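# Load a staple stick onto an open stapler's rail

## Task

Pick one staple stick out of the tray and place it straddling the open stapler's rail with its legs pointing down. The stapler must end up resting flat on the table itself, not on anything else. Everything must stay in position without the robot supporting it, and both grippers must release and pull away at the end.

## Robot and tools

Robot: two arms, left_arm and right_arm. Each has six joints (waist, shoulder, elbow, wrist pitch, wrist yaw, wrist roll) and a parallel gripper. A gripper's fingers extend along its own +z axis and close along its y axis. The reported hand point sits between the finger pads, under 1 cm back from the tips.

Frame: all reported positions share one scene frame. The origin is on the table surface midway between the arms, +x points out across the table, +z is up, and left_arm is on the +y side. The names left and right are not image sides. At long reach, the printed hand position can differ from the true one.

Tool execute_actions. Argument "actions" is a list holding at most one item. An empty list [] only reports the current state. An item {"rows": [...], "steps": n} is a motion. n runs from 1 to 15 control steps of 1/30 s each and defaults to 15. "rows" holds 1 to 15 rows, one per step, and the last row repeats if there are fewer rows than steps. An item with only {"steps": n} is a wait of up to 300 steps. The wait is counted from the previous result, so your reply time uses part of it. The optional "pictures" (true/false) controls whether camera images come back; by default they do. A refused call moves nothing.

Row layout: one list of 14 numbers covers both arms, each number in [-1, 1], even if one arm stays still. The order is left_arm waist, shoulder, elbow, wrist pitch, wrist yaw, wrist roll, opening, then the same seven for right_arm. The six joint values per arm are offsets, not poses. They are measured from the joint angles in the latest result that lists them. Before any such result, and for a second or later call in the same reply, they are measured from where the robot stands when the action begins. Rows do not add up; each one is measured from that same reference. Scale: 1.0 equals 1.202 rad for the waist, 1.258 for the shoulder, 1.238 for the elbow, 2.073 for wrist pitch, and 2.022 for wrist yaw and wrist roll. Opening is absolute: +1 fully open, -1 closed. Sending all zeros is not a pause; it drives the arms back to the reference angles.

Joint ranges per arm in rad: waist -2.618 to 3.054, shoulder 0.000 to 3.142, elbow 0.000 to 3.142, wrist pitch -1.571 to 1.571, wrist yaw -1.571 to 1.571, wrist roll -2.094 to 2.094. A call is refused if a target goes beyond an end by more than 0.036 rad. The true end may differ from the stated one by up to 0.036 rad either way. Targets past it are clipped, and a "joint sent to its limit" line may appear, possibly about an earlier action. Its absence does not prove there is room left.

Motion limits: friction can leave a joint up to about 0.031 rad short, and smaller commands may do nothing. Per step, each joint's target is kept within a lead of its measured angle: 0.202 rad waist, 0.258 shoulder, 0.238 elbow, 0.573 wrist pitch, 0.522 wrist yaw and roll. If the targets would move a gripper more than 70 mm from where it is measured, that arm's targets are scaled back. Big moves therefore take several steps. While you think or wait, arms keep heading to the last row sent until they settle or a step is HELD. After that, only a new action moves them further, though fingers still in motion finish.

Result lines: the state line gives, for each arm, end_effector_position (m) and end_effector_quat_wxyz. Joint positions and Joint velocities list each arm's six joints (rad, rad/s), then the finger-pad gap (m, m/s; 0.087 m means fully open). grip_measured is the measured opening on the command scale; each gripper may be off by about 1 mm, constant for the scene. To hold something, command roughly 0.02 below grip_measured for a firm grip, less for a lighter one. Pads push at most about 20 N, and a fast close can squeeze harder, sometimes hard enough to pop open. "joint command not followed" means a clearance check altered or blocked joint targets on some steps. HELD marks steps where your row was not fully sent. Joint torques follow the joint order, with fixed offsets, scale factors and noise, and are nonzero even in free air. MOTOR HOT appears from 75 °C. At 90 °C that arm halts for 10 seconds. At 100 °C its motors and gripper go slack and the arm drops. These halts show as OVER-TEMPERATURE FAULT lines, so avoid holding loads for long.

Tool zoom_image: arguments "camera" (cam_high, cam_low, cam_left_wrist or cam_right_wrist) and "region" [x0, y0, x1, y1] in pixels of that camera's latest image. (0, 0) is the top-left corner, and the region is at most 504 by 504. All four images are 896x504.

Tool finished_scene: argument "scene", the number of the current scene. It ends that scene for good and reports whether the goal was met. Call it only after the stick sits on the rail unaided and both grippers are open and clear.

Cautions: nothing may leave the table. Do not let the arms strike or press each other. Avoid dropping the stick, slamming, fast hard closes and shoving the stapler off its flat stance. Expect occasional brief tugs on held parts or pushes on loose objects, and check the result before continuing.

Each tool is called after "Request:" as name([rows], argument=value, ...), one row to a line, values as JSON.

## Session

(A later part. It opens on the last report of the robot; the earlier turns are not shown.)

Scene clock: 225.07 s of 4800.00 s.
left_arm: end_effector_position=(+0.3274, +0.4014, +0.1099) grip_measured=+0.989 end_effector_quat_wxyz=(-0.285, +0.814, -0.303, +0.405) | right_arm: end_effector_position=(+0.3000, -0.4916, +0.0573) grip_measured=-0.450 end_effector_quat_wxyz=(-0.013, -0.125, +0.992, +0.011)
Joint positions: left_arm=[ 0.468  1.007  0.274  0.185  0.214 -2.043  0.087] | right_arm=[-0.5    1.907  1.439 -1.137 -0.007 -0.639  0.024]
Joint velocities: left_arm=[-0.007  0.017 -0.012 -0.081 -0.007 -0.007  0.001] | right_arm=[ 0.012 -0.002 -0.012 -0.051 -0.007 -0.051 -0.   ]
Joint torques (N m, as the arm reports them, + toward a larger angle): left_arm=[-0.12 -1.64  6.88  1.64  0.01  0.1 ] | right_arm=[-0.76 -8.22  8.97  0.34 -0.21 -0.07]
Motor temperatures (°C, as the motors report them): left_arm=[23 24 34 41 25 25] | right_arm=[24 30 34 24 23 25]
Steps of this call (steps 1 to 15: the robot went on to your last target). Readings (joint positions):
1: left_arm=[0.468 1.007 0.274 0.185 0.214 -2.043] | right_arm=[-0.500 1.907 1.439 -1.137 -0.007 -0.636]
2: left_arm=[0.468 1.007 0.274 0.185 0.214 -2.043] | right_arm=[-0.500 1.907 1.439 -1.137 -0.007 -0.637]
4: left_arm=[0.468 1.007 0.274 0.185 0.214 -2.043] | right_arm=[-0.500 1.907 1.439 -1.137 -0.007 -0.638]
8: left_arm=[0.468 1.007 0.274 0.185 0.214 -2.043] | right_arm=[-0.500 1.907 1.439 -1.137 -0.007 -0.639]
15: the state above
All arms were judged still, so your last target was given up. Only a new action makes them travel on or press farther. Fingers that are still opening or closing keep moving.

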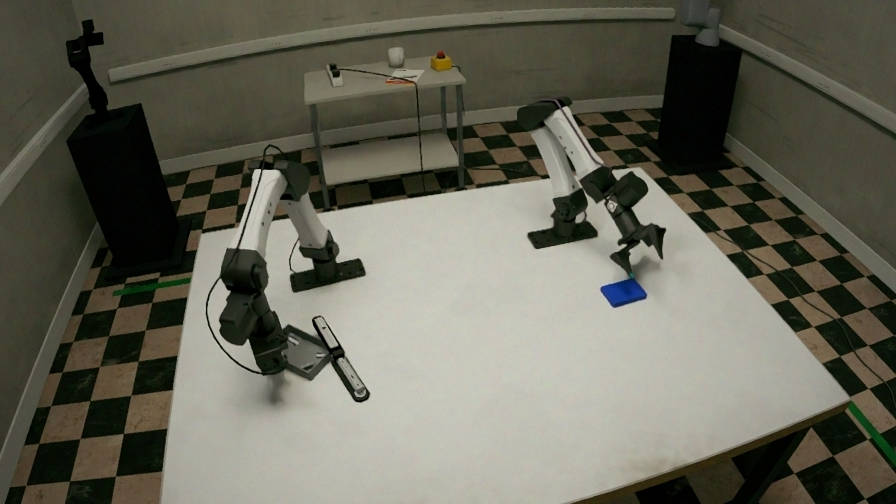

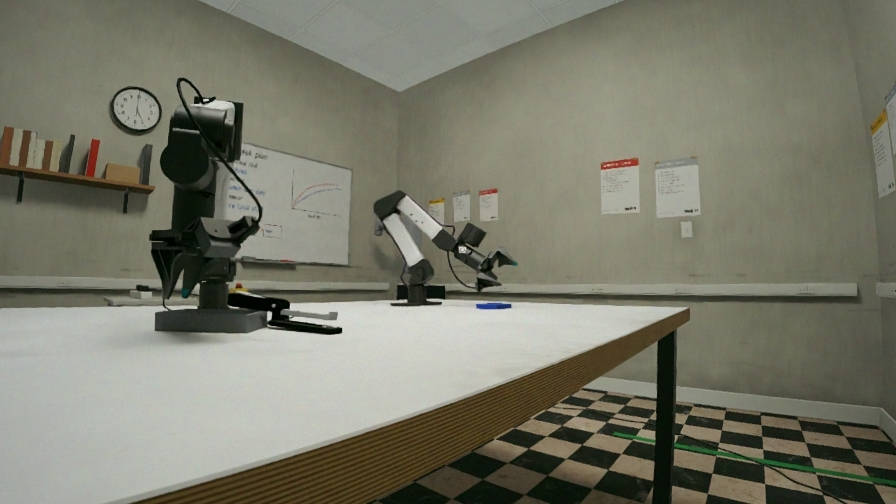

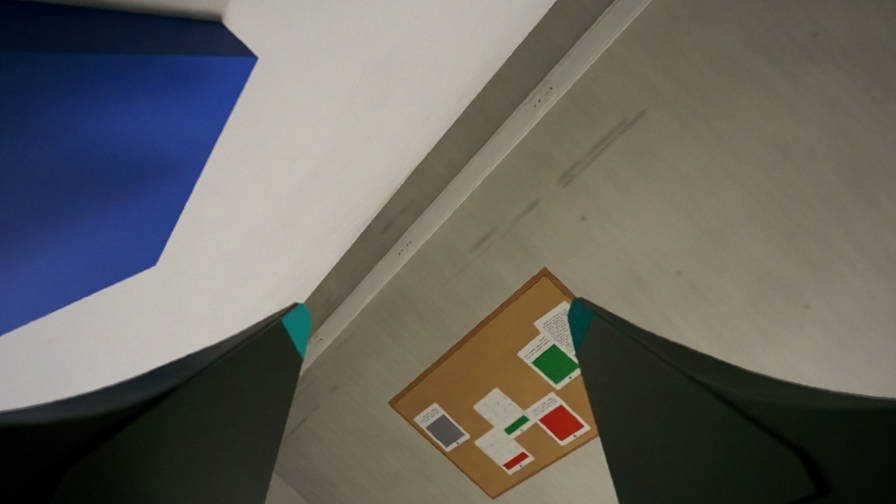

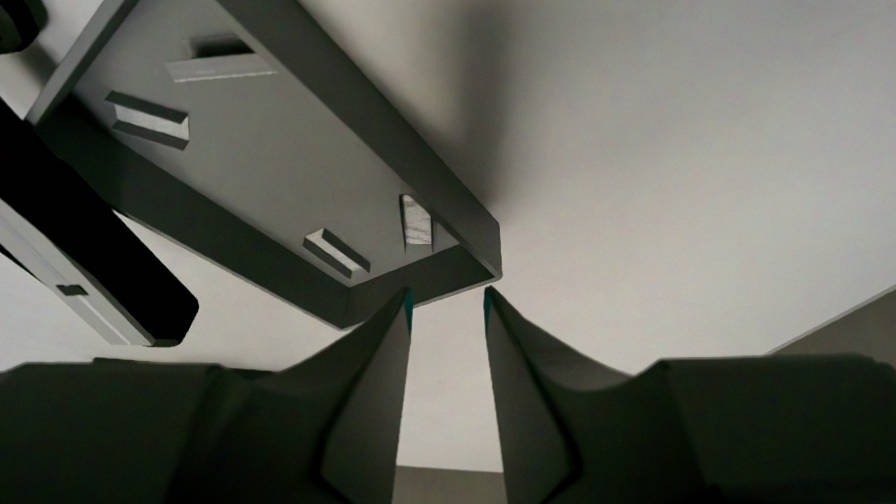

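Request:
execute_actions([
  {"rows": [[0,0,0,0,0,0,1,0.25,-0.03,0,-0.02,0,-0.41,-0.45]], "steps": 15},
], pictures=false)

Request:
execute_actions([
  {"steps": 25},
])

Scene clock: 235.97 s of 4800.00 s.
left_arm: end_effector_position=(+0.3274, +0.4014, +0.1099) grip_measured=+0.989 end_effector_quat_wxyz=(-0.285, +0.814, -0.303, +0.405) | right_arm: end_effector_position=(+0.3497, -0.4190, +0.0604) grip_measured=-0.450 end_effector_quat_wxyz=(-0.012, -0.620, +0.784, +0.020)
Joint positions: left_arm=[ 0.468  1.007  0.274  0.185  0.214 -2.043  0.087] | right_arm=[-0.196  1.894  1.439 -1.161 -0.012 -1.422  0.024]
Joint velocities: left_arm=[ 0.012  0.017 -0.007 -0.007 -0.051  0.022  0.   ] | right_arm=[ 0.002  0.002  0.002 -0.037  0.007 -0.242 -0.001]
Joint torques (N m, as the arm reports them, + toward a larger angle): left_arm=[-0.08 -1.54  6.8   1.68 -0.02  0.07] | right_arm=[ -0.51 -10.28   6.48   0.08  -0.17  -0.06]
Motor temperatures (°C, as the motors report them): left_arm=[23 24 34 41 25 25] | right_arm=[24 31 34 24 23 25]
Steps of this call (steps 1 to 90: nothing new was sent; then 7.40 s passed at rest; steps 91 to 105: all 15 steps of this action). Readings (joint positions):
91: left_arm=[0.468 1.007 0.274 0.185 0.214 -2.043] | right_arm=[-0.483 1.906 1.439 -1.138 0.002 -0.716]
92: left_arm=[0.468 1.007 0.274 0.185 0.214 -2.043] | right_arm=[-0.444 1.904 1.439 -1.140 0.009 -0.814]
94: left_arm=[0.468 1.007 0.274 0.185 0.214 -2.043] | right_arm=[-0.319 1.901 1.439 -1.142 0.009 -1.010]
98: left_arm=[0.468 1.007 0.274 0.185 0.214 -2.043] | right_arm=[-0.164 1.897 1.439 -1.149 -0.014 -1.278]
105: the state above

Scene clock: 236.80 s of 4800.00 s.
left_arm: end_effector_position=(+0.3274, +0.4014, +0.1099) grip_measured=+0.989 end_effector_quat_wxyz=(-0.285, +0.814, -0.303, +0.405) | right_arm: end_effector_position=(+0.3508, -0.4193, +0.0604) grip_measured=-0.450 end_effector_quat_wxyz=(-0.013, -0.634, +0.773, +0.021)
Joint positions: left_arm=[ 0.468  1.007  0.274  0.185  0.214 -2.043  0.087] | right_arm=[-0.196  1.894  1.439 -1.163 -0.012 -1.46   0.024]
Joint velocities: left_arm=[ 0.007 -0.002 -0.007 -0.022  0.051 -0.037 -0.001] | right_arm=[-0.002  0.012  0.002  0.051  0.007 -0.007  0.001]
Joint torques (N m, as the arm reports them, + toward a larger angle): left_arm=[ 0.09 -1.69  6.92  1.67 -0.01  0.1 ] | right_arm=[ -0.57 -10.28   6.47   0.09  -0.18  -0.07]
Motor temperatures (°C, as the motors report them): left_arm=[23 24 34 41 25 25] | right_arm=[24 32 34 24 23 25]
Steps of this call (steps 1 to 25: the robot went on to your last target). Readings (joint positions):
1: left_arm=[0.468 1.007 0.274 0.185 0.214 -2.043] | right_arm=[-0.196 1.894 1.439 -1.161 -0.012 -1.430]
2: left_arm=[0.468 1.007 0.274 0.185 0.214 -2.043] | right_arm=[-0.196 1.894 1.439 -1.161 -0.012 -1.436]
4: left_arm=[0.468 1.007 0.274 0.185 0.214 -2.043] | right_arm=[-0.196 1.894 1.439 -1.162 -0.012 -1.445]
8: left_arm=[0.468 1.007 0.274 0.185 0.214 -2.043] | right_arm=[-0.196 1.894 1.439 -1.163 -0.012 -1.454]
25: the state above

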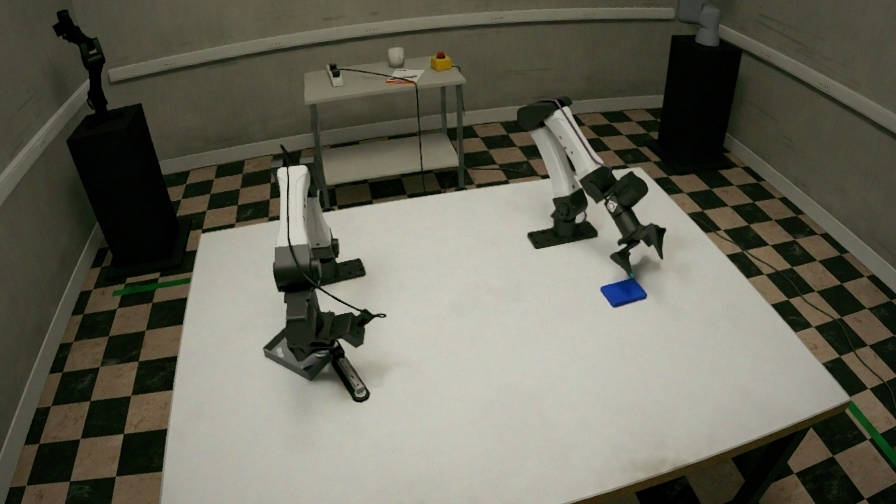

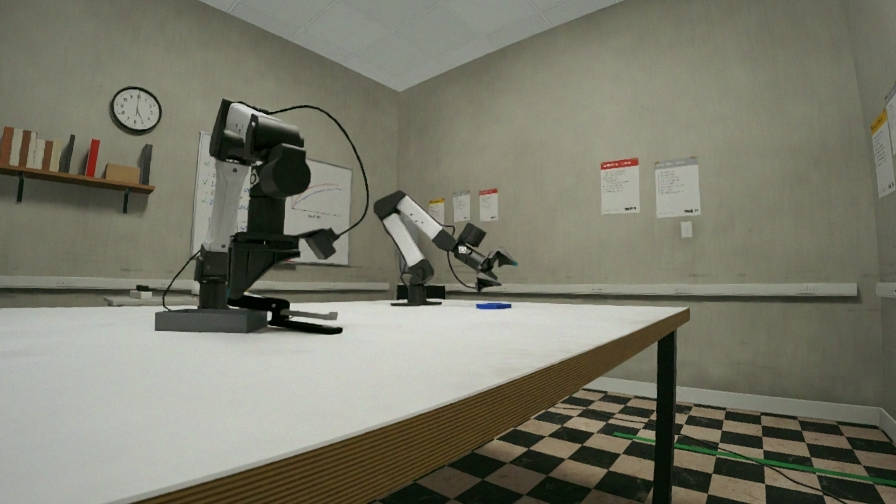

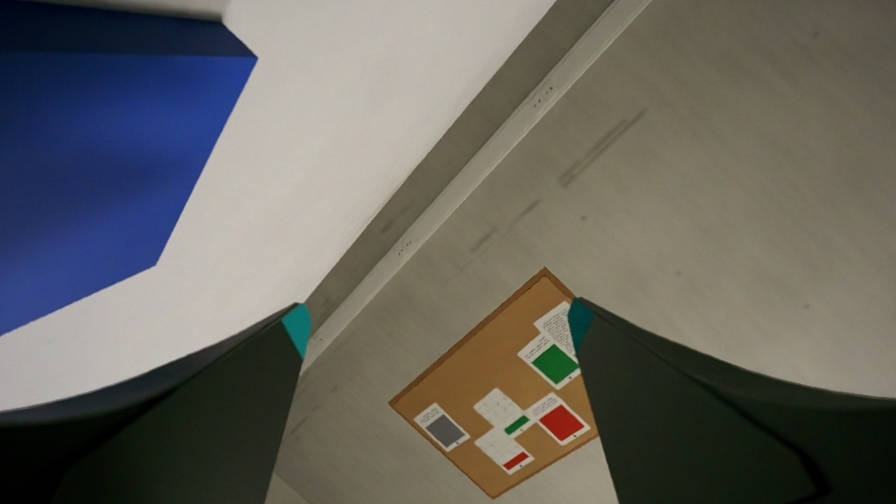

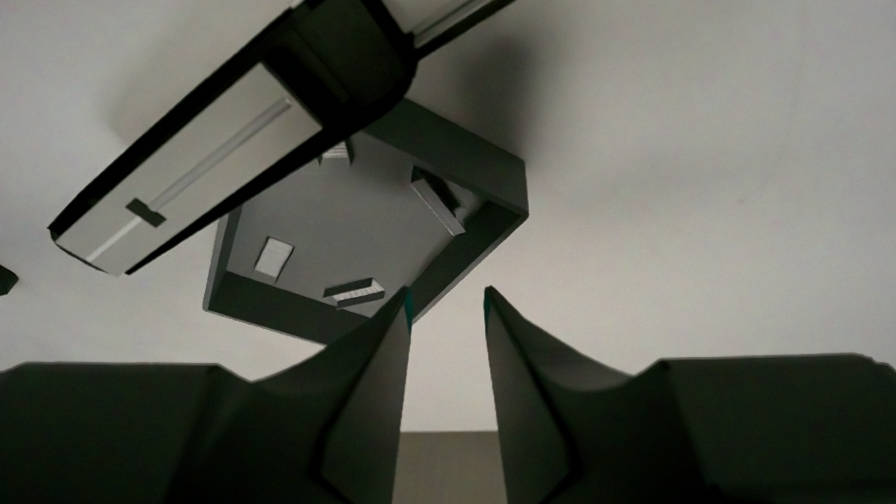

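Request:
execute_actions([
  {"rows": [[0,0,0,0,0,0,1,0,-0.1,-0.17,0.04,0,0,-0.9]], "steps": 15},
], pictures=false)

Request:
execute_actions([
  {"rows": [[0,0,0,0,0,0,1,0,0.05,-0.07,0.075,0,0,-0.9]], "steps": 15},
])

Scene clock: 246.00 s of 4800.00 s.
left_arm: end_effector_position=(+0.3274, +0.4014, +0.1099) grip_measured=+0.989 end_effector_quat_wxyz=(-0.285, +0.814, -0.303, +0.405) | right_arm: end_effector_position=(+0.3126, -0.4161, +0.0464) grip_measured=-0.900 end_effector_quat_wxyz=(-0.022, -0.634, +0.772, +0.030)
Joint positions: left_arm=[ 0.468  1.007  0.274  0.185  0.214 -2.043  0.087] | right_arm=[-0.196  1.792  1.247 -1.099 -0.012 -1.46   0.004]
Joint velocities: left_arm=[ 0.002 -0.002  0.022 -0.022  0.007 -0.037  0.   ] | right_arm=[-0.012 -0.002  0.007 -0.007 -0.037 -0.051 -0.   ]
Joint torques (N m, as the arm reports them, + toward a larger angle): left_arm=[-0.06 -1.6   6.88  1.66  0.    0.1 ] | right_arm=[-0.28 -9.14  4.65  0.38 -0.23  0.01]
Motor temperatures (°C, as the motors report them): left_arm=[23 25 34 41 25 25] | right_arm=[24 33 34 24 23 25]
Steps of this call (steps 1 to 15: the robot went on to your last target; steps 16 to 90: nothing new was sent; then 5.70 s passed at rest; steps 91 to 105: all 15 steps of this action). Readings (joint positions):
91: left_arm=[0.468 1.007 0.274 0.185 0.214 -2.043] | right_arm=[-0.196 1.876 1.405 -1.130 -0.012 -1.460]
92: left_arm=[0.468 1.007 0.274 0.185 0.214 -2.043] | right_arm=[-0.196 1.843 1.346 -1.104 -0.012 -1.460]
94: left_arm=[0.468 1.007 0.274 0.185 0.214 -2.043] | right_arm=[-0.196 1.799 1.269 -1.112 -0.012 -1.460]
98: left_arm=[0.468 1.007 0.274 0.185 0.214 -2.043] | right_arm=[-0.196 1.792 1.247 -1.111 -0.012 -1.460]
105: the state above

Scene clock: 246.50 s of 4800.00 s.
left_arm: end_effector_position=(+0.3274, +0.4014, +0.1099) grip_measured=+0.989 end_effector_quat_wxyz=(-0.285, +0.814, -0.303, +0.405) | right_arm: end_effector_position=(+0.3131, -0.4161, +0.0122) grip_measured=-0.900 end_effector_quat_wxyz=(-0.026, -0.634, +0.772, +0.034)
Joint positions: left_arm=[ 0.468  1.007  0.274  0.185  0.214 -2.043  0.087] | right_arm=[-0.196  1.852  1.177 -0.981 -0.012 -1.46   0.004]
Joint velocities: left_arm=[-0.012 -0.012  0.002  0.11  -0.051  0.007 -0.   ] | right_arm=[-0.012  0.007 -0.007  0.037 -0.051 -0.037  0.001]
Joint torques (N m, as the arm reports them, + toward a larger angle): left_arm=[ 0.07 -1.64  6.88  1.64  0.    0.13] | right_arm=[-0.32 -7.37  4.59  0.59 -0.23  0.01]
Motor temperatures (°C, as the motors report them): left_arm=[23 25 34 41 25 25] | right_arm=[24 33 34 24 23 25]
Steps of this call (steps 1 to 15: all 15 steps of this action). Readings (joint positions):
1: left_arm=[0.468 1.007 0.274 0.185 0.214 -2.043] | right_arm=[-0.196 1.794 1.238 -1.080 -0.012 -1.460]
2: left_arm=[0.468 1.007 0.274 0.185 0.214 -2.043] | right_arm=[-0.196 1.799 1.223 -1.053 -0.012 -1.460]
4: left_arm=[0.468 1.007 0.274 0.185 0.214 -2.043] | right_arm=[-0.196 1.825 1.197 -1.017 -0.012 -1.460]
8: left_arm=[0.468 1.007 0.274 0.185 0.214 -2.043] | right_arm=[-0.196 1.852 1.177 -0.990 -0.012 -1.460]
15: the state above

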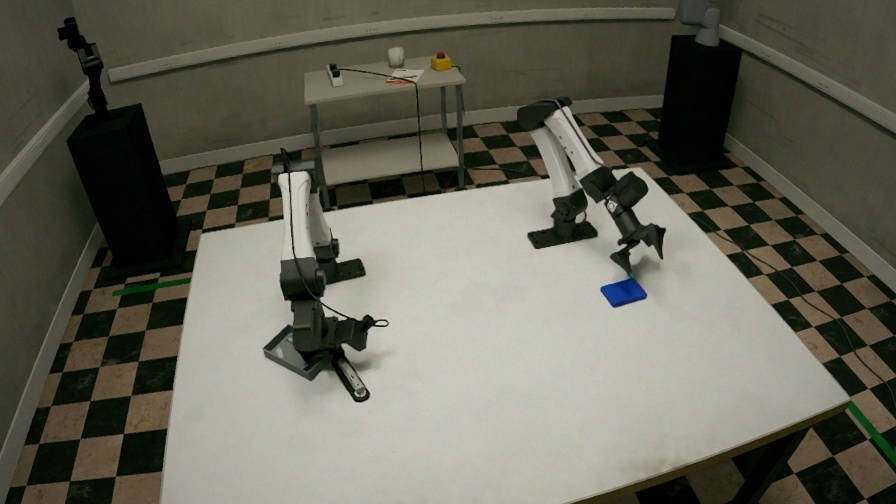

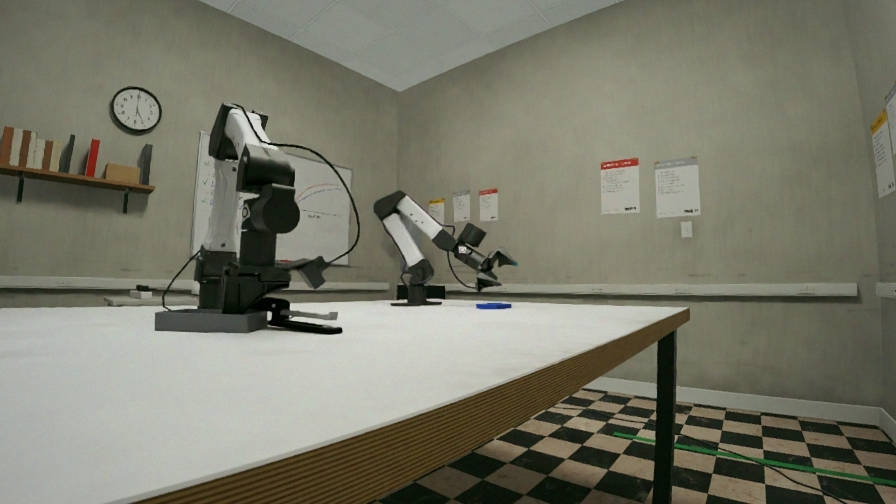

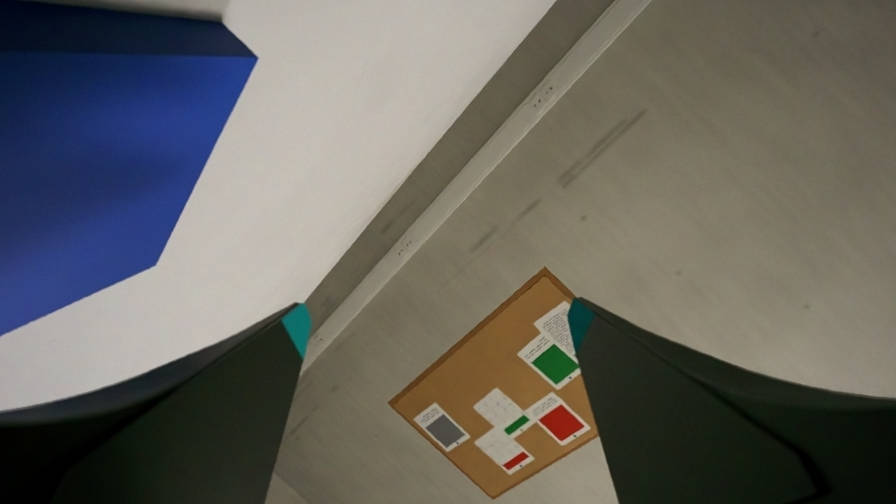

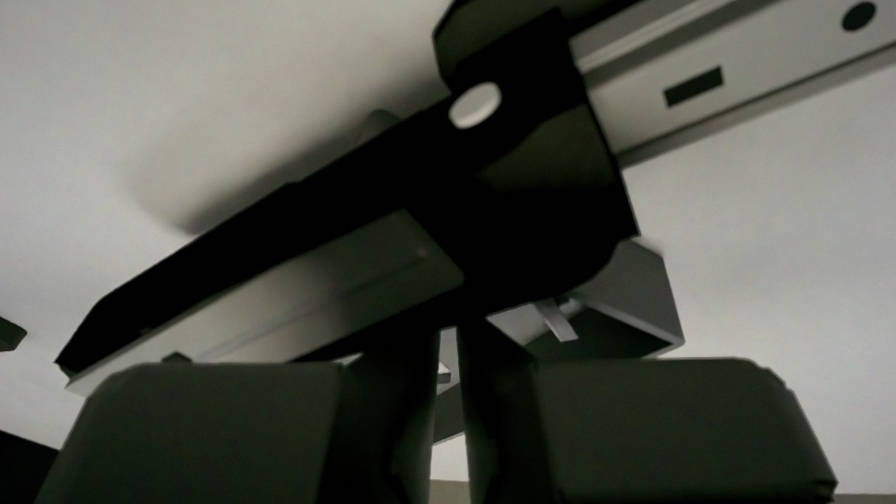

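Inside tray. Sweep away slowly, lifting slightly.

Request:
execute_actions([
  {"rows": [[0,0,0,0,0,0,1,-0.05,-0.015,0,0,0,0,-0.9],[0,0,0,0,0,0,1,-0.08,-0.015,0,0,0,0,-0.9],[0,0,0,0,0,0,1,-0.11,-0.015,0,0,0,0,-0.9],[0,0,0,0,0,0,1,-0.14,-0.015,0,0,0,0,-0.9],[0,0,0,0,0,0,1,-0.17,-0.015,0,0,0,0,-0.9],[0,0,0,0,0,0,1,-0.2,-0.015,0,0,0,0,-0.9],[0,0,0,0,0,0,1,-0.23,-0.015,0,0,0,0,-0.9],[0,0,0,0,0,0,1,-0.26,-0.015,0,0,0,0,-0.9],[0,0,0,0,0,0,1,-0.29,-0.015,0,0,0,0,-0.9],[0,0,0,0,0,0,1,-0.32,-0.015,0,0,0,0,-0.9]], "steps": 15},
], pictures=false)

Request:
execute_actions([
  {"rows": [[0,0,0,0,0,0,1,0.03,-0.08,0.12,-0.12,0,0,-0.45]], "steps": 15},
])

Scene clock: 254.73 s of 4800.00 s.
left_arm: end_effector_position=(+0.3274, +0.4014, +0.1099) grip_measured=+0.989 end_effector_quat_wxyz=(-0.285, +0.814, -0.303, +0.405) | right_arm: end_effector_position=(+0.2662, -0.5232, +0.0127) grip_measured=-0.900 end_effector_quat_wxyz=(-0.018, -0.470, +0.882, +0.038)
Joint positions: left_arm=[ 0.468  1.007  0.274  0.185  0.214 -2.043  0.087] | right_arm=[-0.591  1.85   1.177 -0.981 -0.013 -1.46   0.004]
Joint velocities: left_arm=[ 0.007 -0.012 -0.007  0.007 -0.007 -0.037  0.   ] | right_arm=[ 0.042 -0.022 -0.002 -0.037  0.007  0.066 -0.001]
Joint torques (N m, as the arm reports them, + toward a larger angle): left_arm=[ 0.   -1.66  6.88  1.68 -0.02  0.1 ] | right_arm=[ 0.46 -8.9   5.94  0.18 -0.22  0.  ]
Motor temperatures (°C, as the motors report them): left_arm=[23 25 35 41 25 25] | right_arm=[24 33 34 24 23 25]
Steps of this call (steps 1 to 15: the robot went on to your last target; steps 16 to 90: nothing new was sent; then 4.73 s passed at rest; steps 91 to 105: all 15 steps of this action). Readings (joint positions):
91: left_arm=[0.468 1.007 0.274 0.185 0.214 -2.043] | right_arm=[-0.201 1.852 1.177 -0.981 -0.014 -1.460]
92: left_arm=[0.468 1.007 0.274 0.185 0.214 -2.043] | right_arm=[-0.215 1.852 1.177 -0.981 -0.019 -1.460]
94: left_arm=[0.468 1.007 0.274 0.185 0.214 -2.043] | right_arm=[-0.272 1.851 1.177 -0.981 -0.025 -1.460]
98: left_arm=[0.468 1.007 0.274 0.185 0.214 -2.043] | right_arm=[-0.437 1.850 1.177 -0.981 -0.025 -1.460]
105: the state above

Scene clock: 255.23 s of 4800.00 s.
left_arm: end_effector_position=(+0.3274, +0.4014, +0.1099) grip_measured=+0.989 end_effector_quat_wxyz=(-0.285, +0.814, -0.303, +0.405) | right_arm: end_effector_position=(+0.2667, -0.5135, +0.0742) grip_measured=-0.450 end_effector_quat_wxyz=(-0.017, -0.484, +0.874, +0.034)
Joint positions: left_arm=[ 0.468  1.007  0.274  0.185  0.214 -2.043  0.087] | right_arm=[-0.559  1.751  1.31  -1.205 -0.012 -1.46   0.024]
Joint velocities: left_arm=[-0.002  0.007 -0.007 -0.022  0.066 -0.095  0.001] | right_arm=[-0.012 -0.012 -0.012 -0.066 -0.066 -0.037 -0.   ]
Joint torques (N m, as the arm reports them, + toward a larger angle): left_arm=[ 0.02 -1.61  6.9   1.69  0.    0.1 ] | right_arm=[ 0.13 -7.18  7.69  0.03 -0.23  0.01]
Motor temperatures (°C, as the motors report them): left_arm=[23 25 35 41 25 25] | right_arm=[24 33 34 24 23 25]
Steps of this call (steps 1 to 15: all 15 steps of this action). Readings (joint positions):
1: left_arm=[0.468 1.007 0.274 0.185 0.214 -2.043] | right_arm=[-0.586 1.847 1.194 -1.014 -0.012 -1.460]
2: left_arm=[0.468 1.007 0.274 0.185 0.214 -2.043] | right_arm=[-0.580 1.838 1.223 -1.063 -0.012 -1.460]
4: left_arm=[0.468 1.007 0.274 0.185 0.214 -2.043] | right_arm=[-0.566 1.798 1.274 -1.116 -0.012 -1.460]
8: left_arm=[0.468 1.007 0.274 0.185 0.214 -2.043] | right_arm=[-0.559 1.751 1.310 -1.166 -0.012 -1.460]
15: the state above

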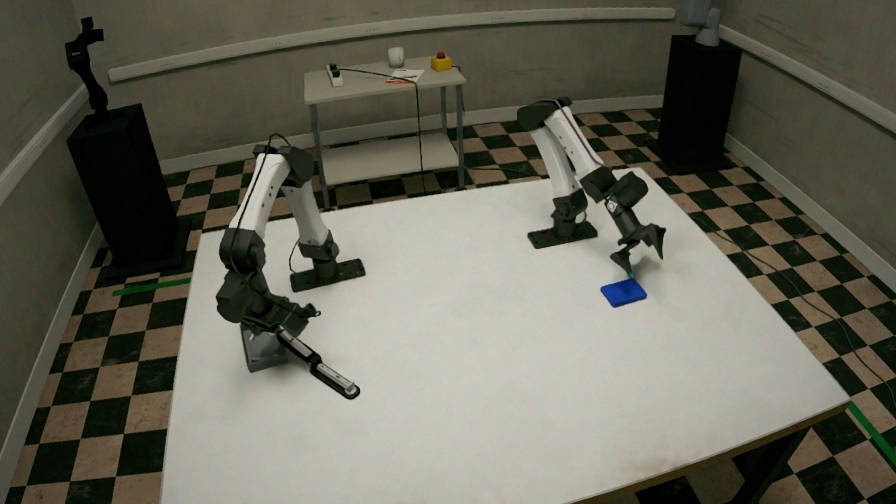

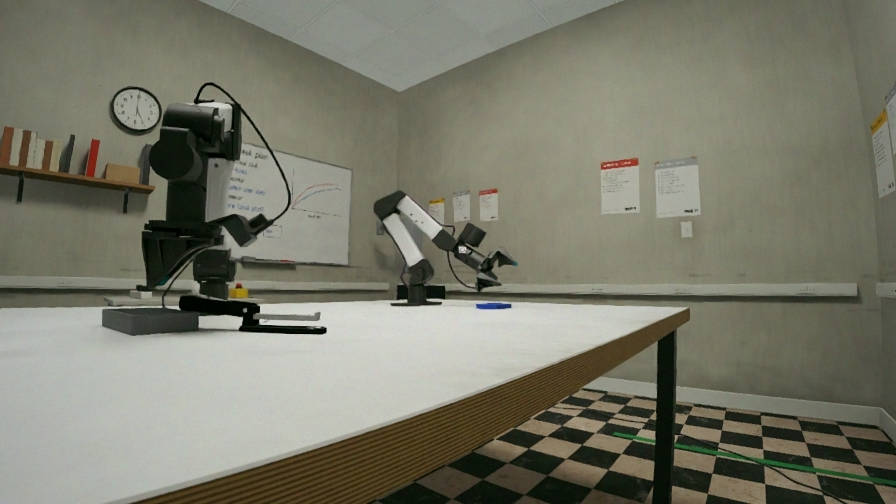

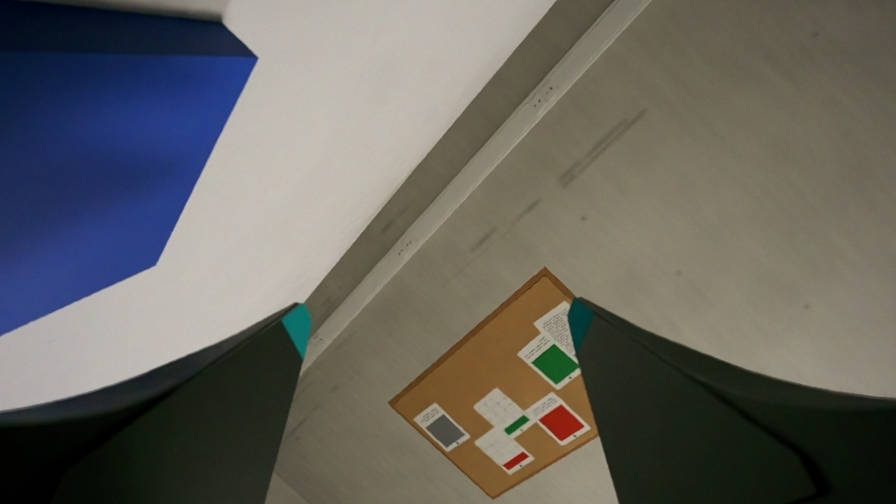

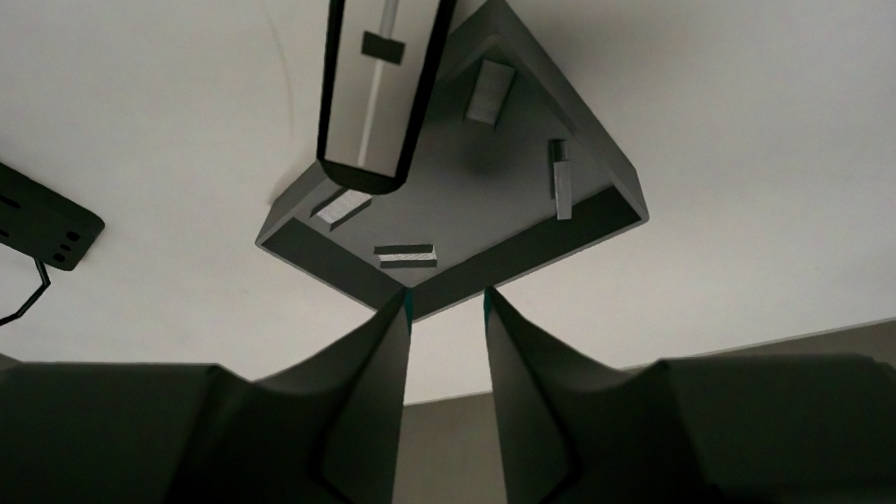

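Request:
execute_actions([
  {"rows": [[0,0,0,0,0,0,1,0.088,0.07,0.05,0.04,0,0.15,-0.45]], "steps": 15},
], pictures=false)

Request:
execute_actions([
  {"steps": 15},
])

Scene clock: 263.37 s of 4800.00 s.
left_arm: end_effector_position=(+0.3274, +0.4014, +0.1099) grip_measured=+0.989 end_effector_quat_wxyz=(-0.285, +0.814, -0.303, +0.405) | right_arm: end_effector_position=(+0.2943, -0.4863, +0.0578) grip_measured=-0.450 end_effector_quat_wxyz=(-0.018, -0.406, +0.913, +0.024)
Joint positions: left_arm=[ 0.468  1.007  0.274  0.185  0.214 -2.043  0.087] | right_arm=[-0.449  1.833  1.344 -1.141 -0.011 -1.175  0.024]
Joint velocities: left_arm=[-0.002  0.007  0.007 -0.022  0.007  0.007  0.   ] | right_arm=[-0.002  0.007  0.002 -0.022  0.037  0.095  0.   ]
Joint torques (N m, as the arm reports them, + toward a larger angle): left_arm=[-0.03 -1.7   6.91  1.65 -0.02  0.09] | right_arm=[-0.71 -7.39  8.9   0.45 -0.23  0.1 ]
Motor temperatures (°C, as the motors report them): left_arm=[23 25 35 42 25 25] | right_arm=[24 33 34 24 23 25]
Steps of this call (steps 1 to 15: the robot went on to your last target; steps 16 to 90: nothing new was sent; then 4.63 s passed at rest; steps 91 to 105: all 15 steps of this action). Readings (joint positions):
91: left_arm=[0.468 1.007 0.274 0.185 0.214 -2.043] | right_arm=[-0.549 1.759 1.316 -1.213 -0.008 -1.415]
92: left_arm=[0.468 1.007 0.274 0.185 0.214 -2.043] | right_arm=[-0.527 1.775 1.329 -1.203 -0.006 -1.364]
94: left_arm=[0.468 1.007 0.274 0.185 0.214 -2.043] | right_arm=[-0.476 1.811 1.344 -1.170 -0.007 -1.292]
98: left_arm=[0.468 1.007 0.274 0.185 0.214 -2.043] | right_arm=[-0.448 1.833 1.344 -1.148 -0.011 -1.216]
105: the state above

Scene clock: 263.87 s of 4800.00 s.
left_arm: end_effector_position=(+0.3274, +0.4014, +0.1099) grip_measured=+0.989 end_effector_quat_wxyz=(-0.285, +0.814, -0.303, +0.405) | right_arm: end_effector_position=(+0.2943, -0.4861, +0.0578) grip_measured=-0.450 end_effector_quat_wxyz=(-0.017, -0.402, +0.915, +0.024)
Joint positions: left_arm=[ 0.468  1.007  0.274  0.185  0.214 -2.043  0.087] | right_arm=[-0.449  1.833  1.344 -1.14  -0.011 -1.165  0.024]
Joint velocities: left_arm=[-0.012 -0.012  0.012  0.051 -0.022  0.066  0.   ] | right_arm=[ 0.002 -0.002 -0.012  0.007 -0.022  0.022 -0.   ]
Joint torques (N m, as the arm reports them, + toward a larger angle): left_arm=[ 0.   -1.58  6.83  1.64  0.01  0.11] | right_arm=[-0.68 -7.41  8.89  0.46 -0.23  0.11]
Motor temperatures (°C, as the motors report them): left_arm=[23 25 35 42 25 25] | right_arm=[24 33 34 24 23 25]
Steps of this call (steps 1 to 15: the robot went on to your last target). Readings (joint positions):
1: left_arm=[0.468 1.007 0.274 0.185 0.214 -2.043] | right_arm=[-0.449 1.833 1.344 -1.141 -0.011 -1.173]
2: left_arm=[0.468 1.007 0.274 0.185 0.214 -2.043] | right_arm=[-0.449 1.833 1.344 -1.141 -0.011 -1.171]
4: left_arm=[0.468 1.007 0.274 0.185 0.214 -2.043] | right_arm=[-0.449 1.833 1.344 -1.140 -0.011 -1.169]
8: left_arm=[0.468 1.007 0.274 0.185 0.214 -2.043] | right_arm=[-0.449 1.833 1.344 -1.140 -0.011 -1.166]
15: the state above

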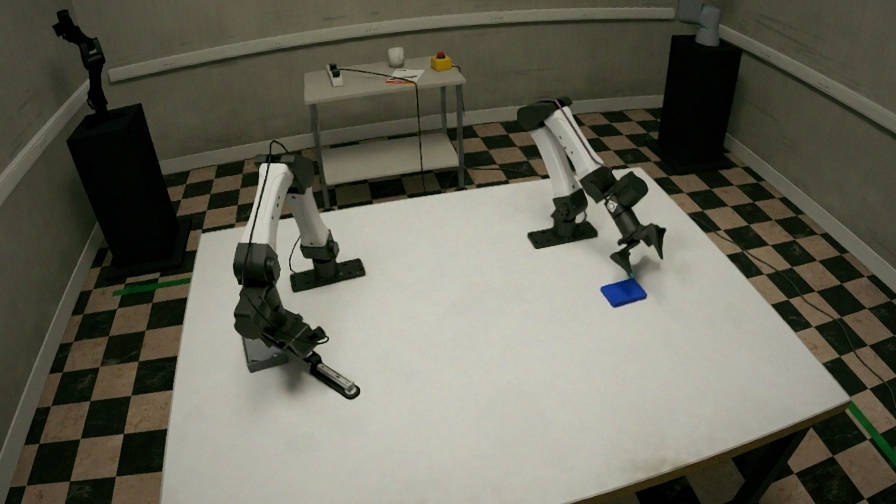

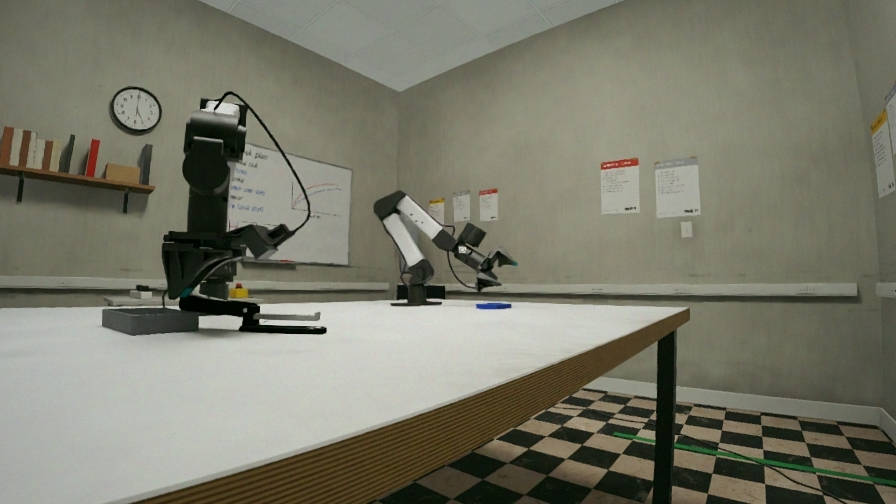

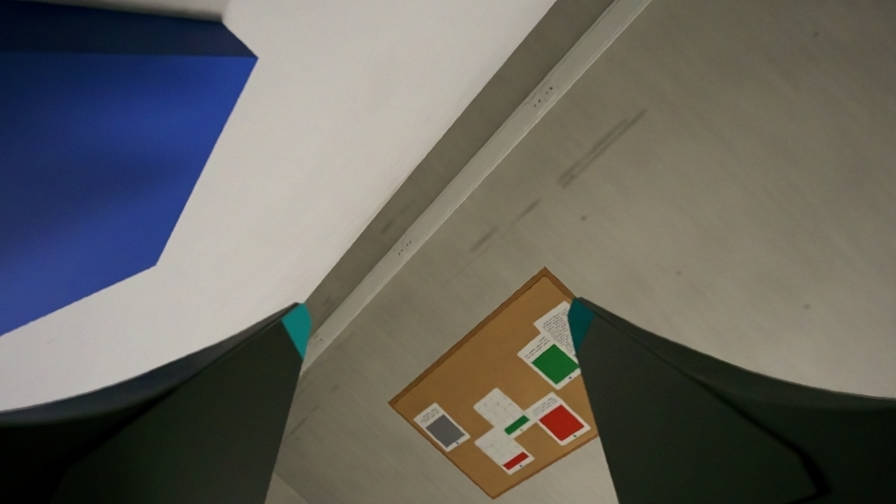

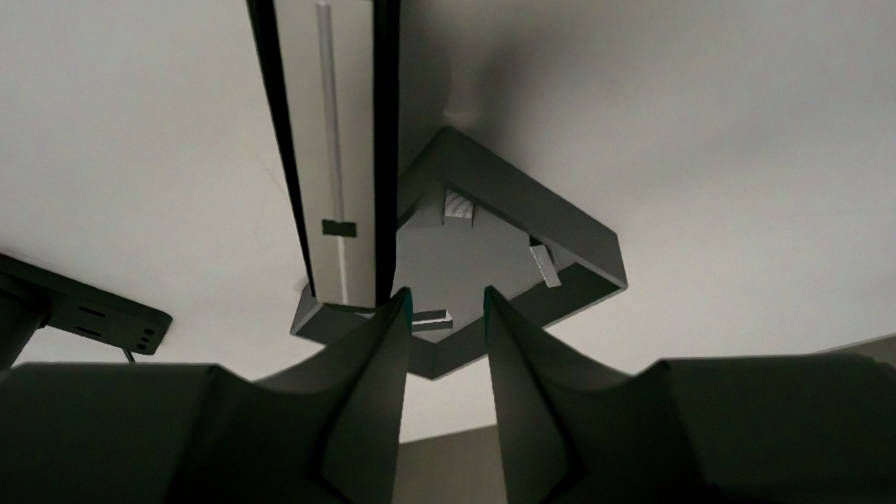

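Request:
execute_actions([
  {"rows": [[0,0,0,0,0,0,1,0,0.075,-0.07,0.09,0,0,-0.45]], "steps": 15},
], pictures=false)

Request:
execute_actions([
  {"steps": 10},
])

Scene clock: 269.60 s of 4800.00 s.
left_arm: end_effector_position=(+0.3274, +0.4014, +0.1099) grip_measured=+0.989 end_effector_quat_wxyz=(-0.285, +0.814, -0.303, +0.405) | right_arm: end_effector_position=(+0.2973, -0.4907, +0.0241) grip_measured=-0.450 end_effector_quat_wxyz=(-0.030, -0.401, +0.915, +0.022)
Joint positions: left_arm=[ 0.468  1.007  0.274  0.185  0.214 -2.043  0.087] | right_arm=[-0.449  1.903  1.291 -1.032  0.008 -1.163  0.024]
Joint velocities: left_arm=[-0.002  0.007  0.007 -0.051 -0.037 -0.037  0.   ] | right_arm=[ 0.012 -0.017 -0.007 -0.007 -0.11   0.081  0.001]
Joint torques (N m, as the arm reports them, + toward a larger angle): left_arm=[ 0.05 -1.58  6.93  1.66 -0.01  0.12] | right_arm=[-0.33 -6.24  3.21  1.1  -0.41 -0.01]
Motor temperatures (°C, as the motors report them): left_arm=[23 25 35 42 25 25] | right_arm=[24 32 35 24 23 25]
Steps of this call (steps 1 to 15: the robot went on to your last target; steps 16 to 90: nothing new was sent; then 2.23 s passed at rest; steps 91 to 105: all 15 steps of this action). Readings (joint positions):
91: left_arm=[0.468 1.007 0.274 0.185 0.214 -2.043] | right_arm=[-0.449 1.839 1.336 -1.121 -0.011 -1.164]
92: left_arm=[0.468 1.007 0.274 0.185 0.214 -2.043] | right_arm=[-0.449 1.850 1.323 -1.087 -0.011 -1.164]
94: left_arm=[0.468 1.007 0.274 0.185 0.214 -2.043] | right_arm=[-0.449 1.890 1.299 -1.041 -0.009 -1.164]
98: left_arm=[0.468 1.007 0.274 0.185 0.214 -2.043] | right_arm=[-0.449 1.903 1.291 -1.036 0.007 -1.163]
105: the state above

Scene clock: 269.93 s of 4800.00 s.
left_arm: end_effector_position=(+0.3274, +0.4014, +0.1099) grip_measured=+0.989 end_effector_quat_wxyz=(-0.285, +0.814, -0.303, +0.405) | right_arm: end_effector_position=(+0.2973, -0.4907, +0.0241) grip_measured=-0.450 end_effector_quat_wxyz=(-0.030, -0.401, +0.915, +0.022)
Joint positions: left_arm=[ 0.468  1.007  0.274  0.185  0.214 -2.043  0.087] | right_arm=[-0.449  1.903  1.291 -1.032  0.008 -1.163  0.024]
Joint velocities: left_arm=[ 0.012  0.012 -0.017 -0.037 -0.037 -0.022 -0.   ] | right_arm=[-0.012  0.007 -0.012  0.022 -0.007  0.022 -0.001]
Joint torques (N m, as the arm reports them, + toward a larger angle): left_arm=[-0.01 -1.63  6.83  1.64 -0.02  0.14] | right_arm=[-0.28 -6.29  3.24  1.1  -0.39  0.  ]
Motor temperatures (°C, as the motors report them): left_arm=[23 25 35 42 25 25] | right_arm=[24 32 35 24 23 25]
Steps of this call (steps 1 to 10: the robot went on to your last target). Readings (joint positions):
1: left_arm=[0.468 1.007 0.274 0.185 0.214 -2.043] | right_arm=[-0.449 1.903 1.291 -1.032 0.008 -1.163]
2: left_arm=[0.468 1.007 0.274 0.185 0.214 -2.043] | right_arm=[-0.449 1.903 1.291 -1.032 0.008 -1.163]
4: left_arm=[0.468 1.007 0.274 0.185 0.214 -2.043] | right_arm=[-0.449 1.903 1.291 -1.032 0.008 -1.163]
8: left_arm=[0.468 1.007 0.274 0.185 0.214 -2.043] | right_arm=[-0.449 1.903 1.291 -1.032 0.008 -1.163]
10: the state above

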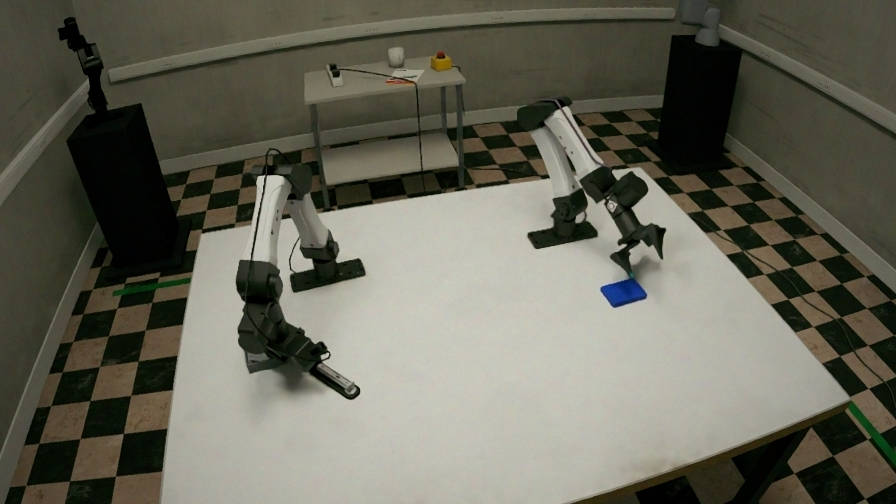

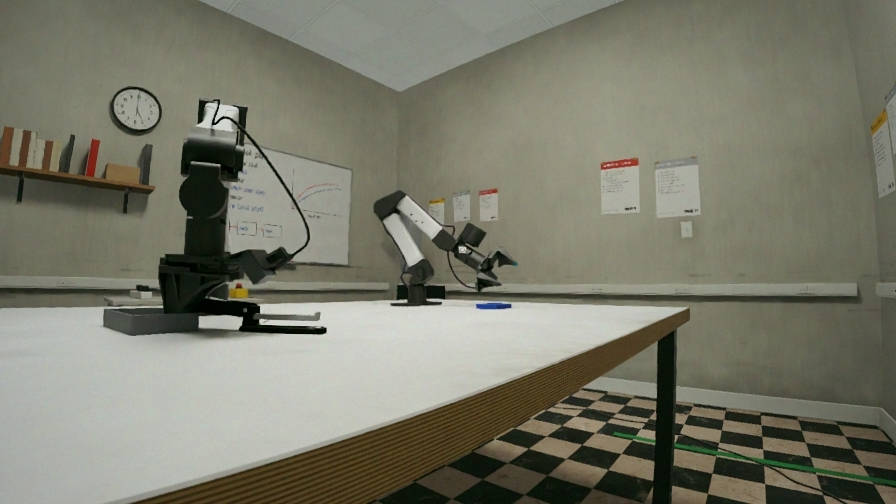

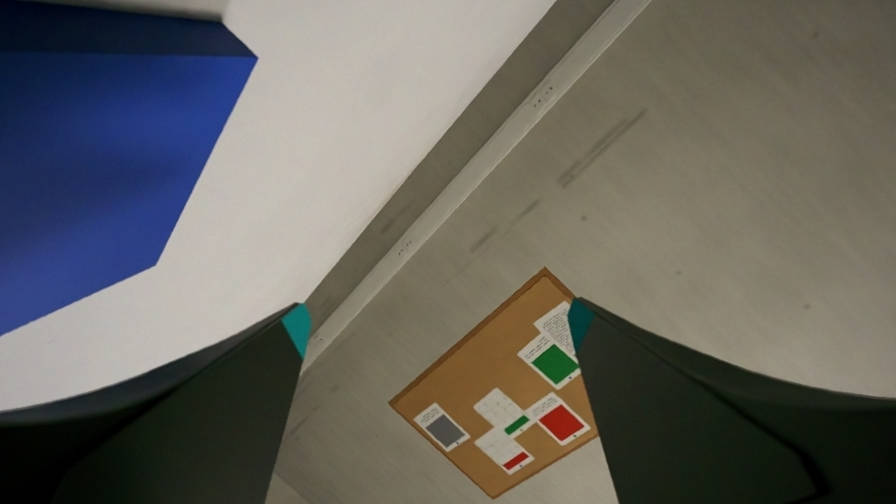

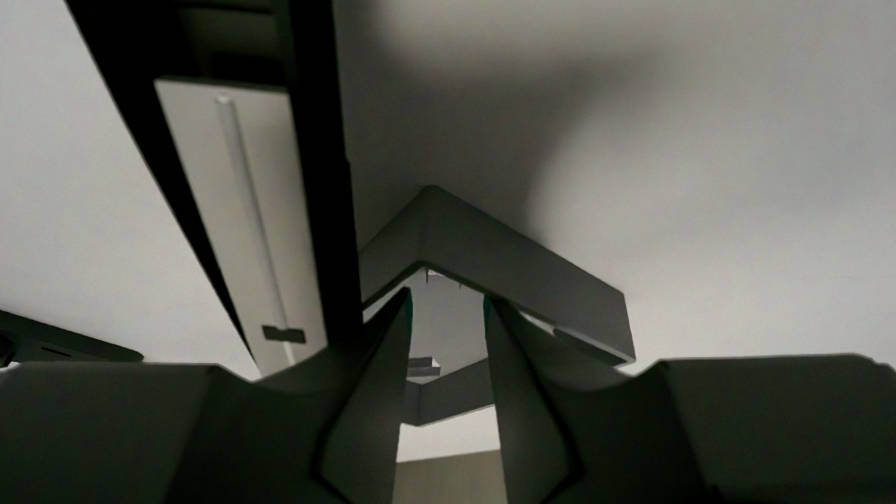

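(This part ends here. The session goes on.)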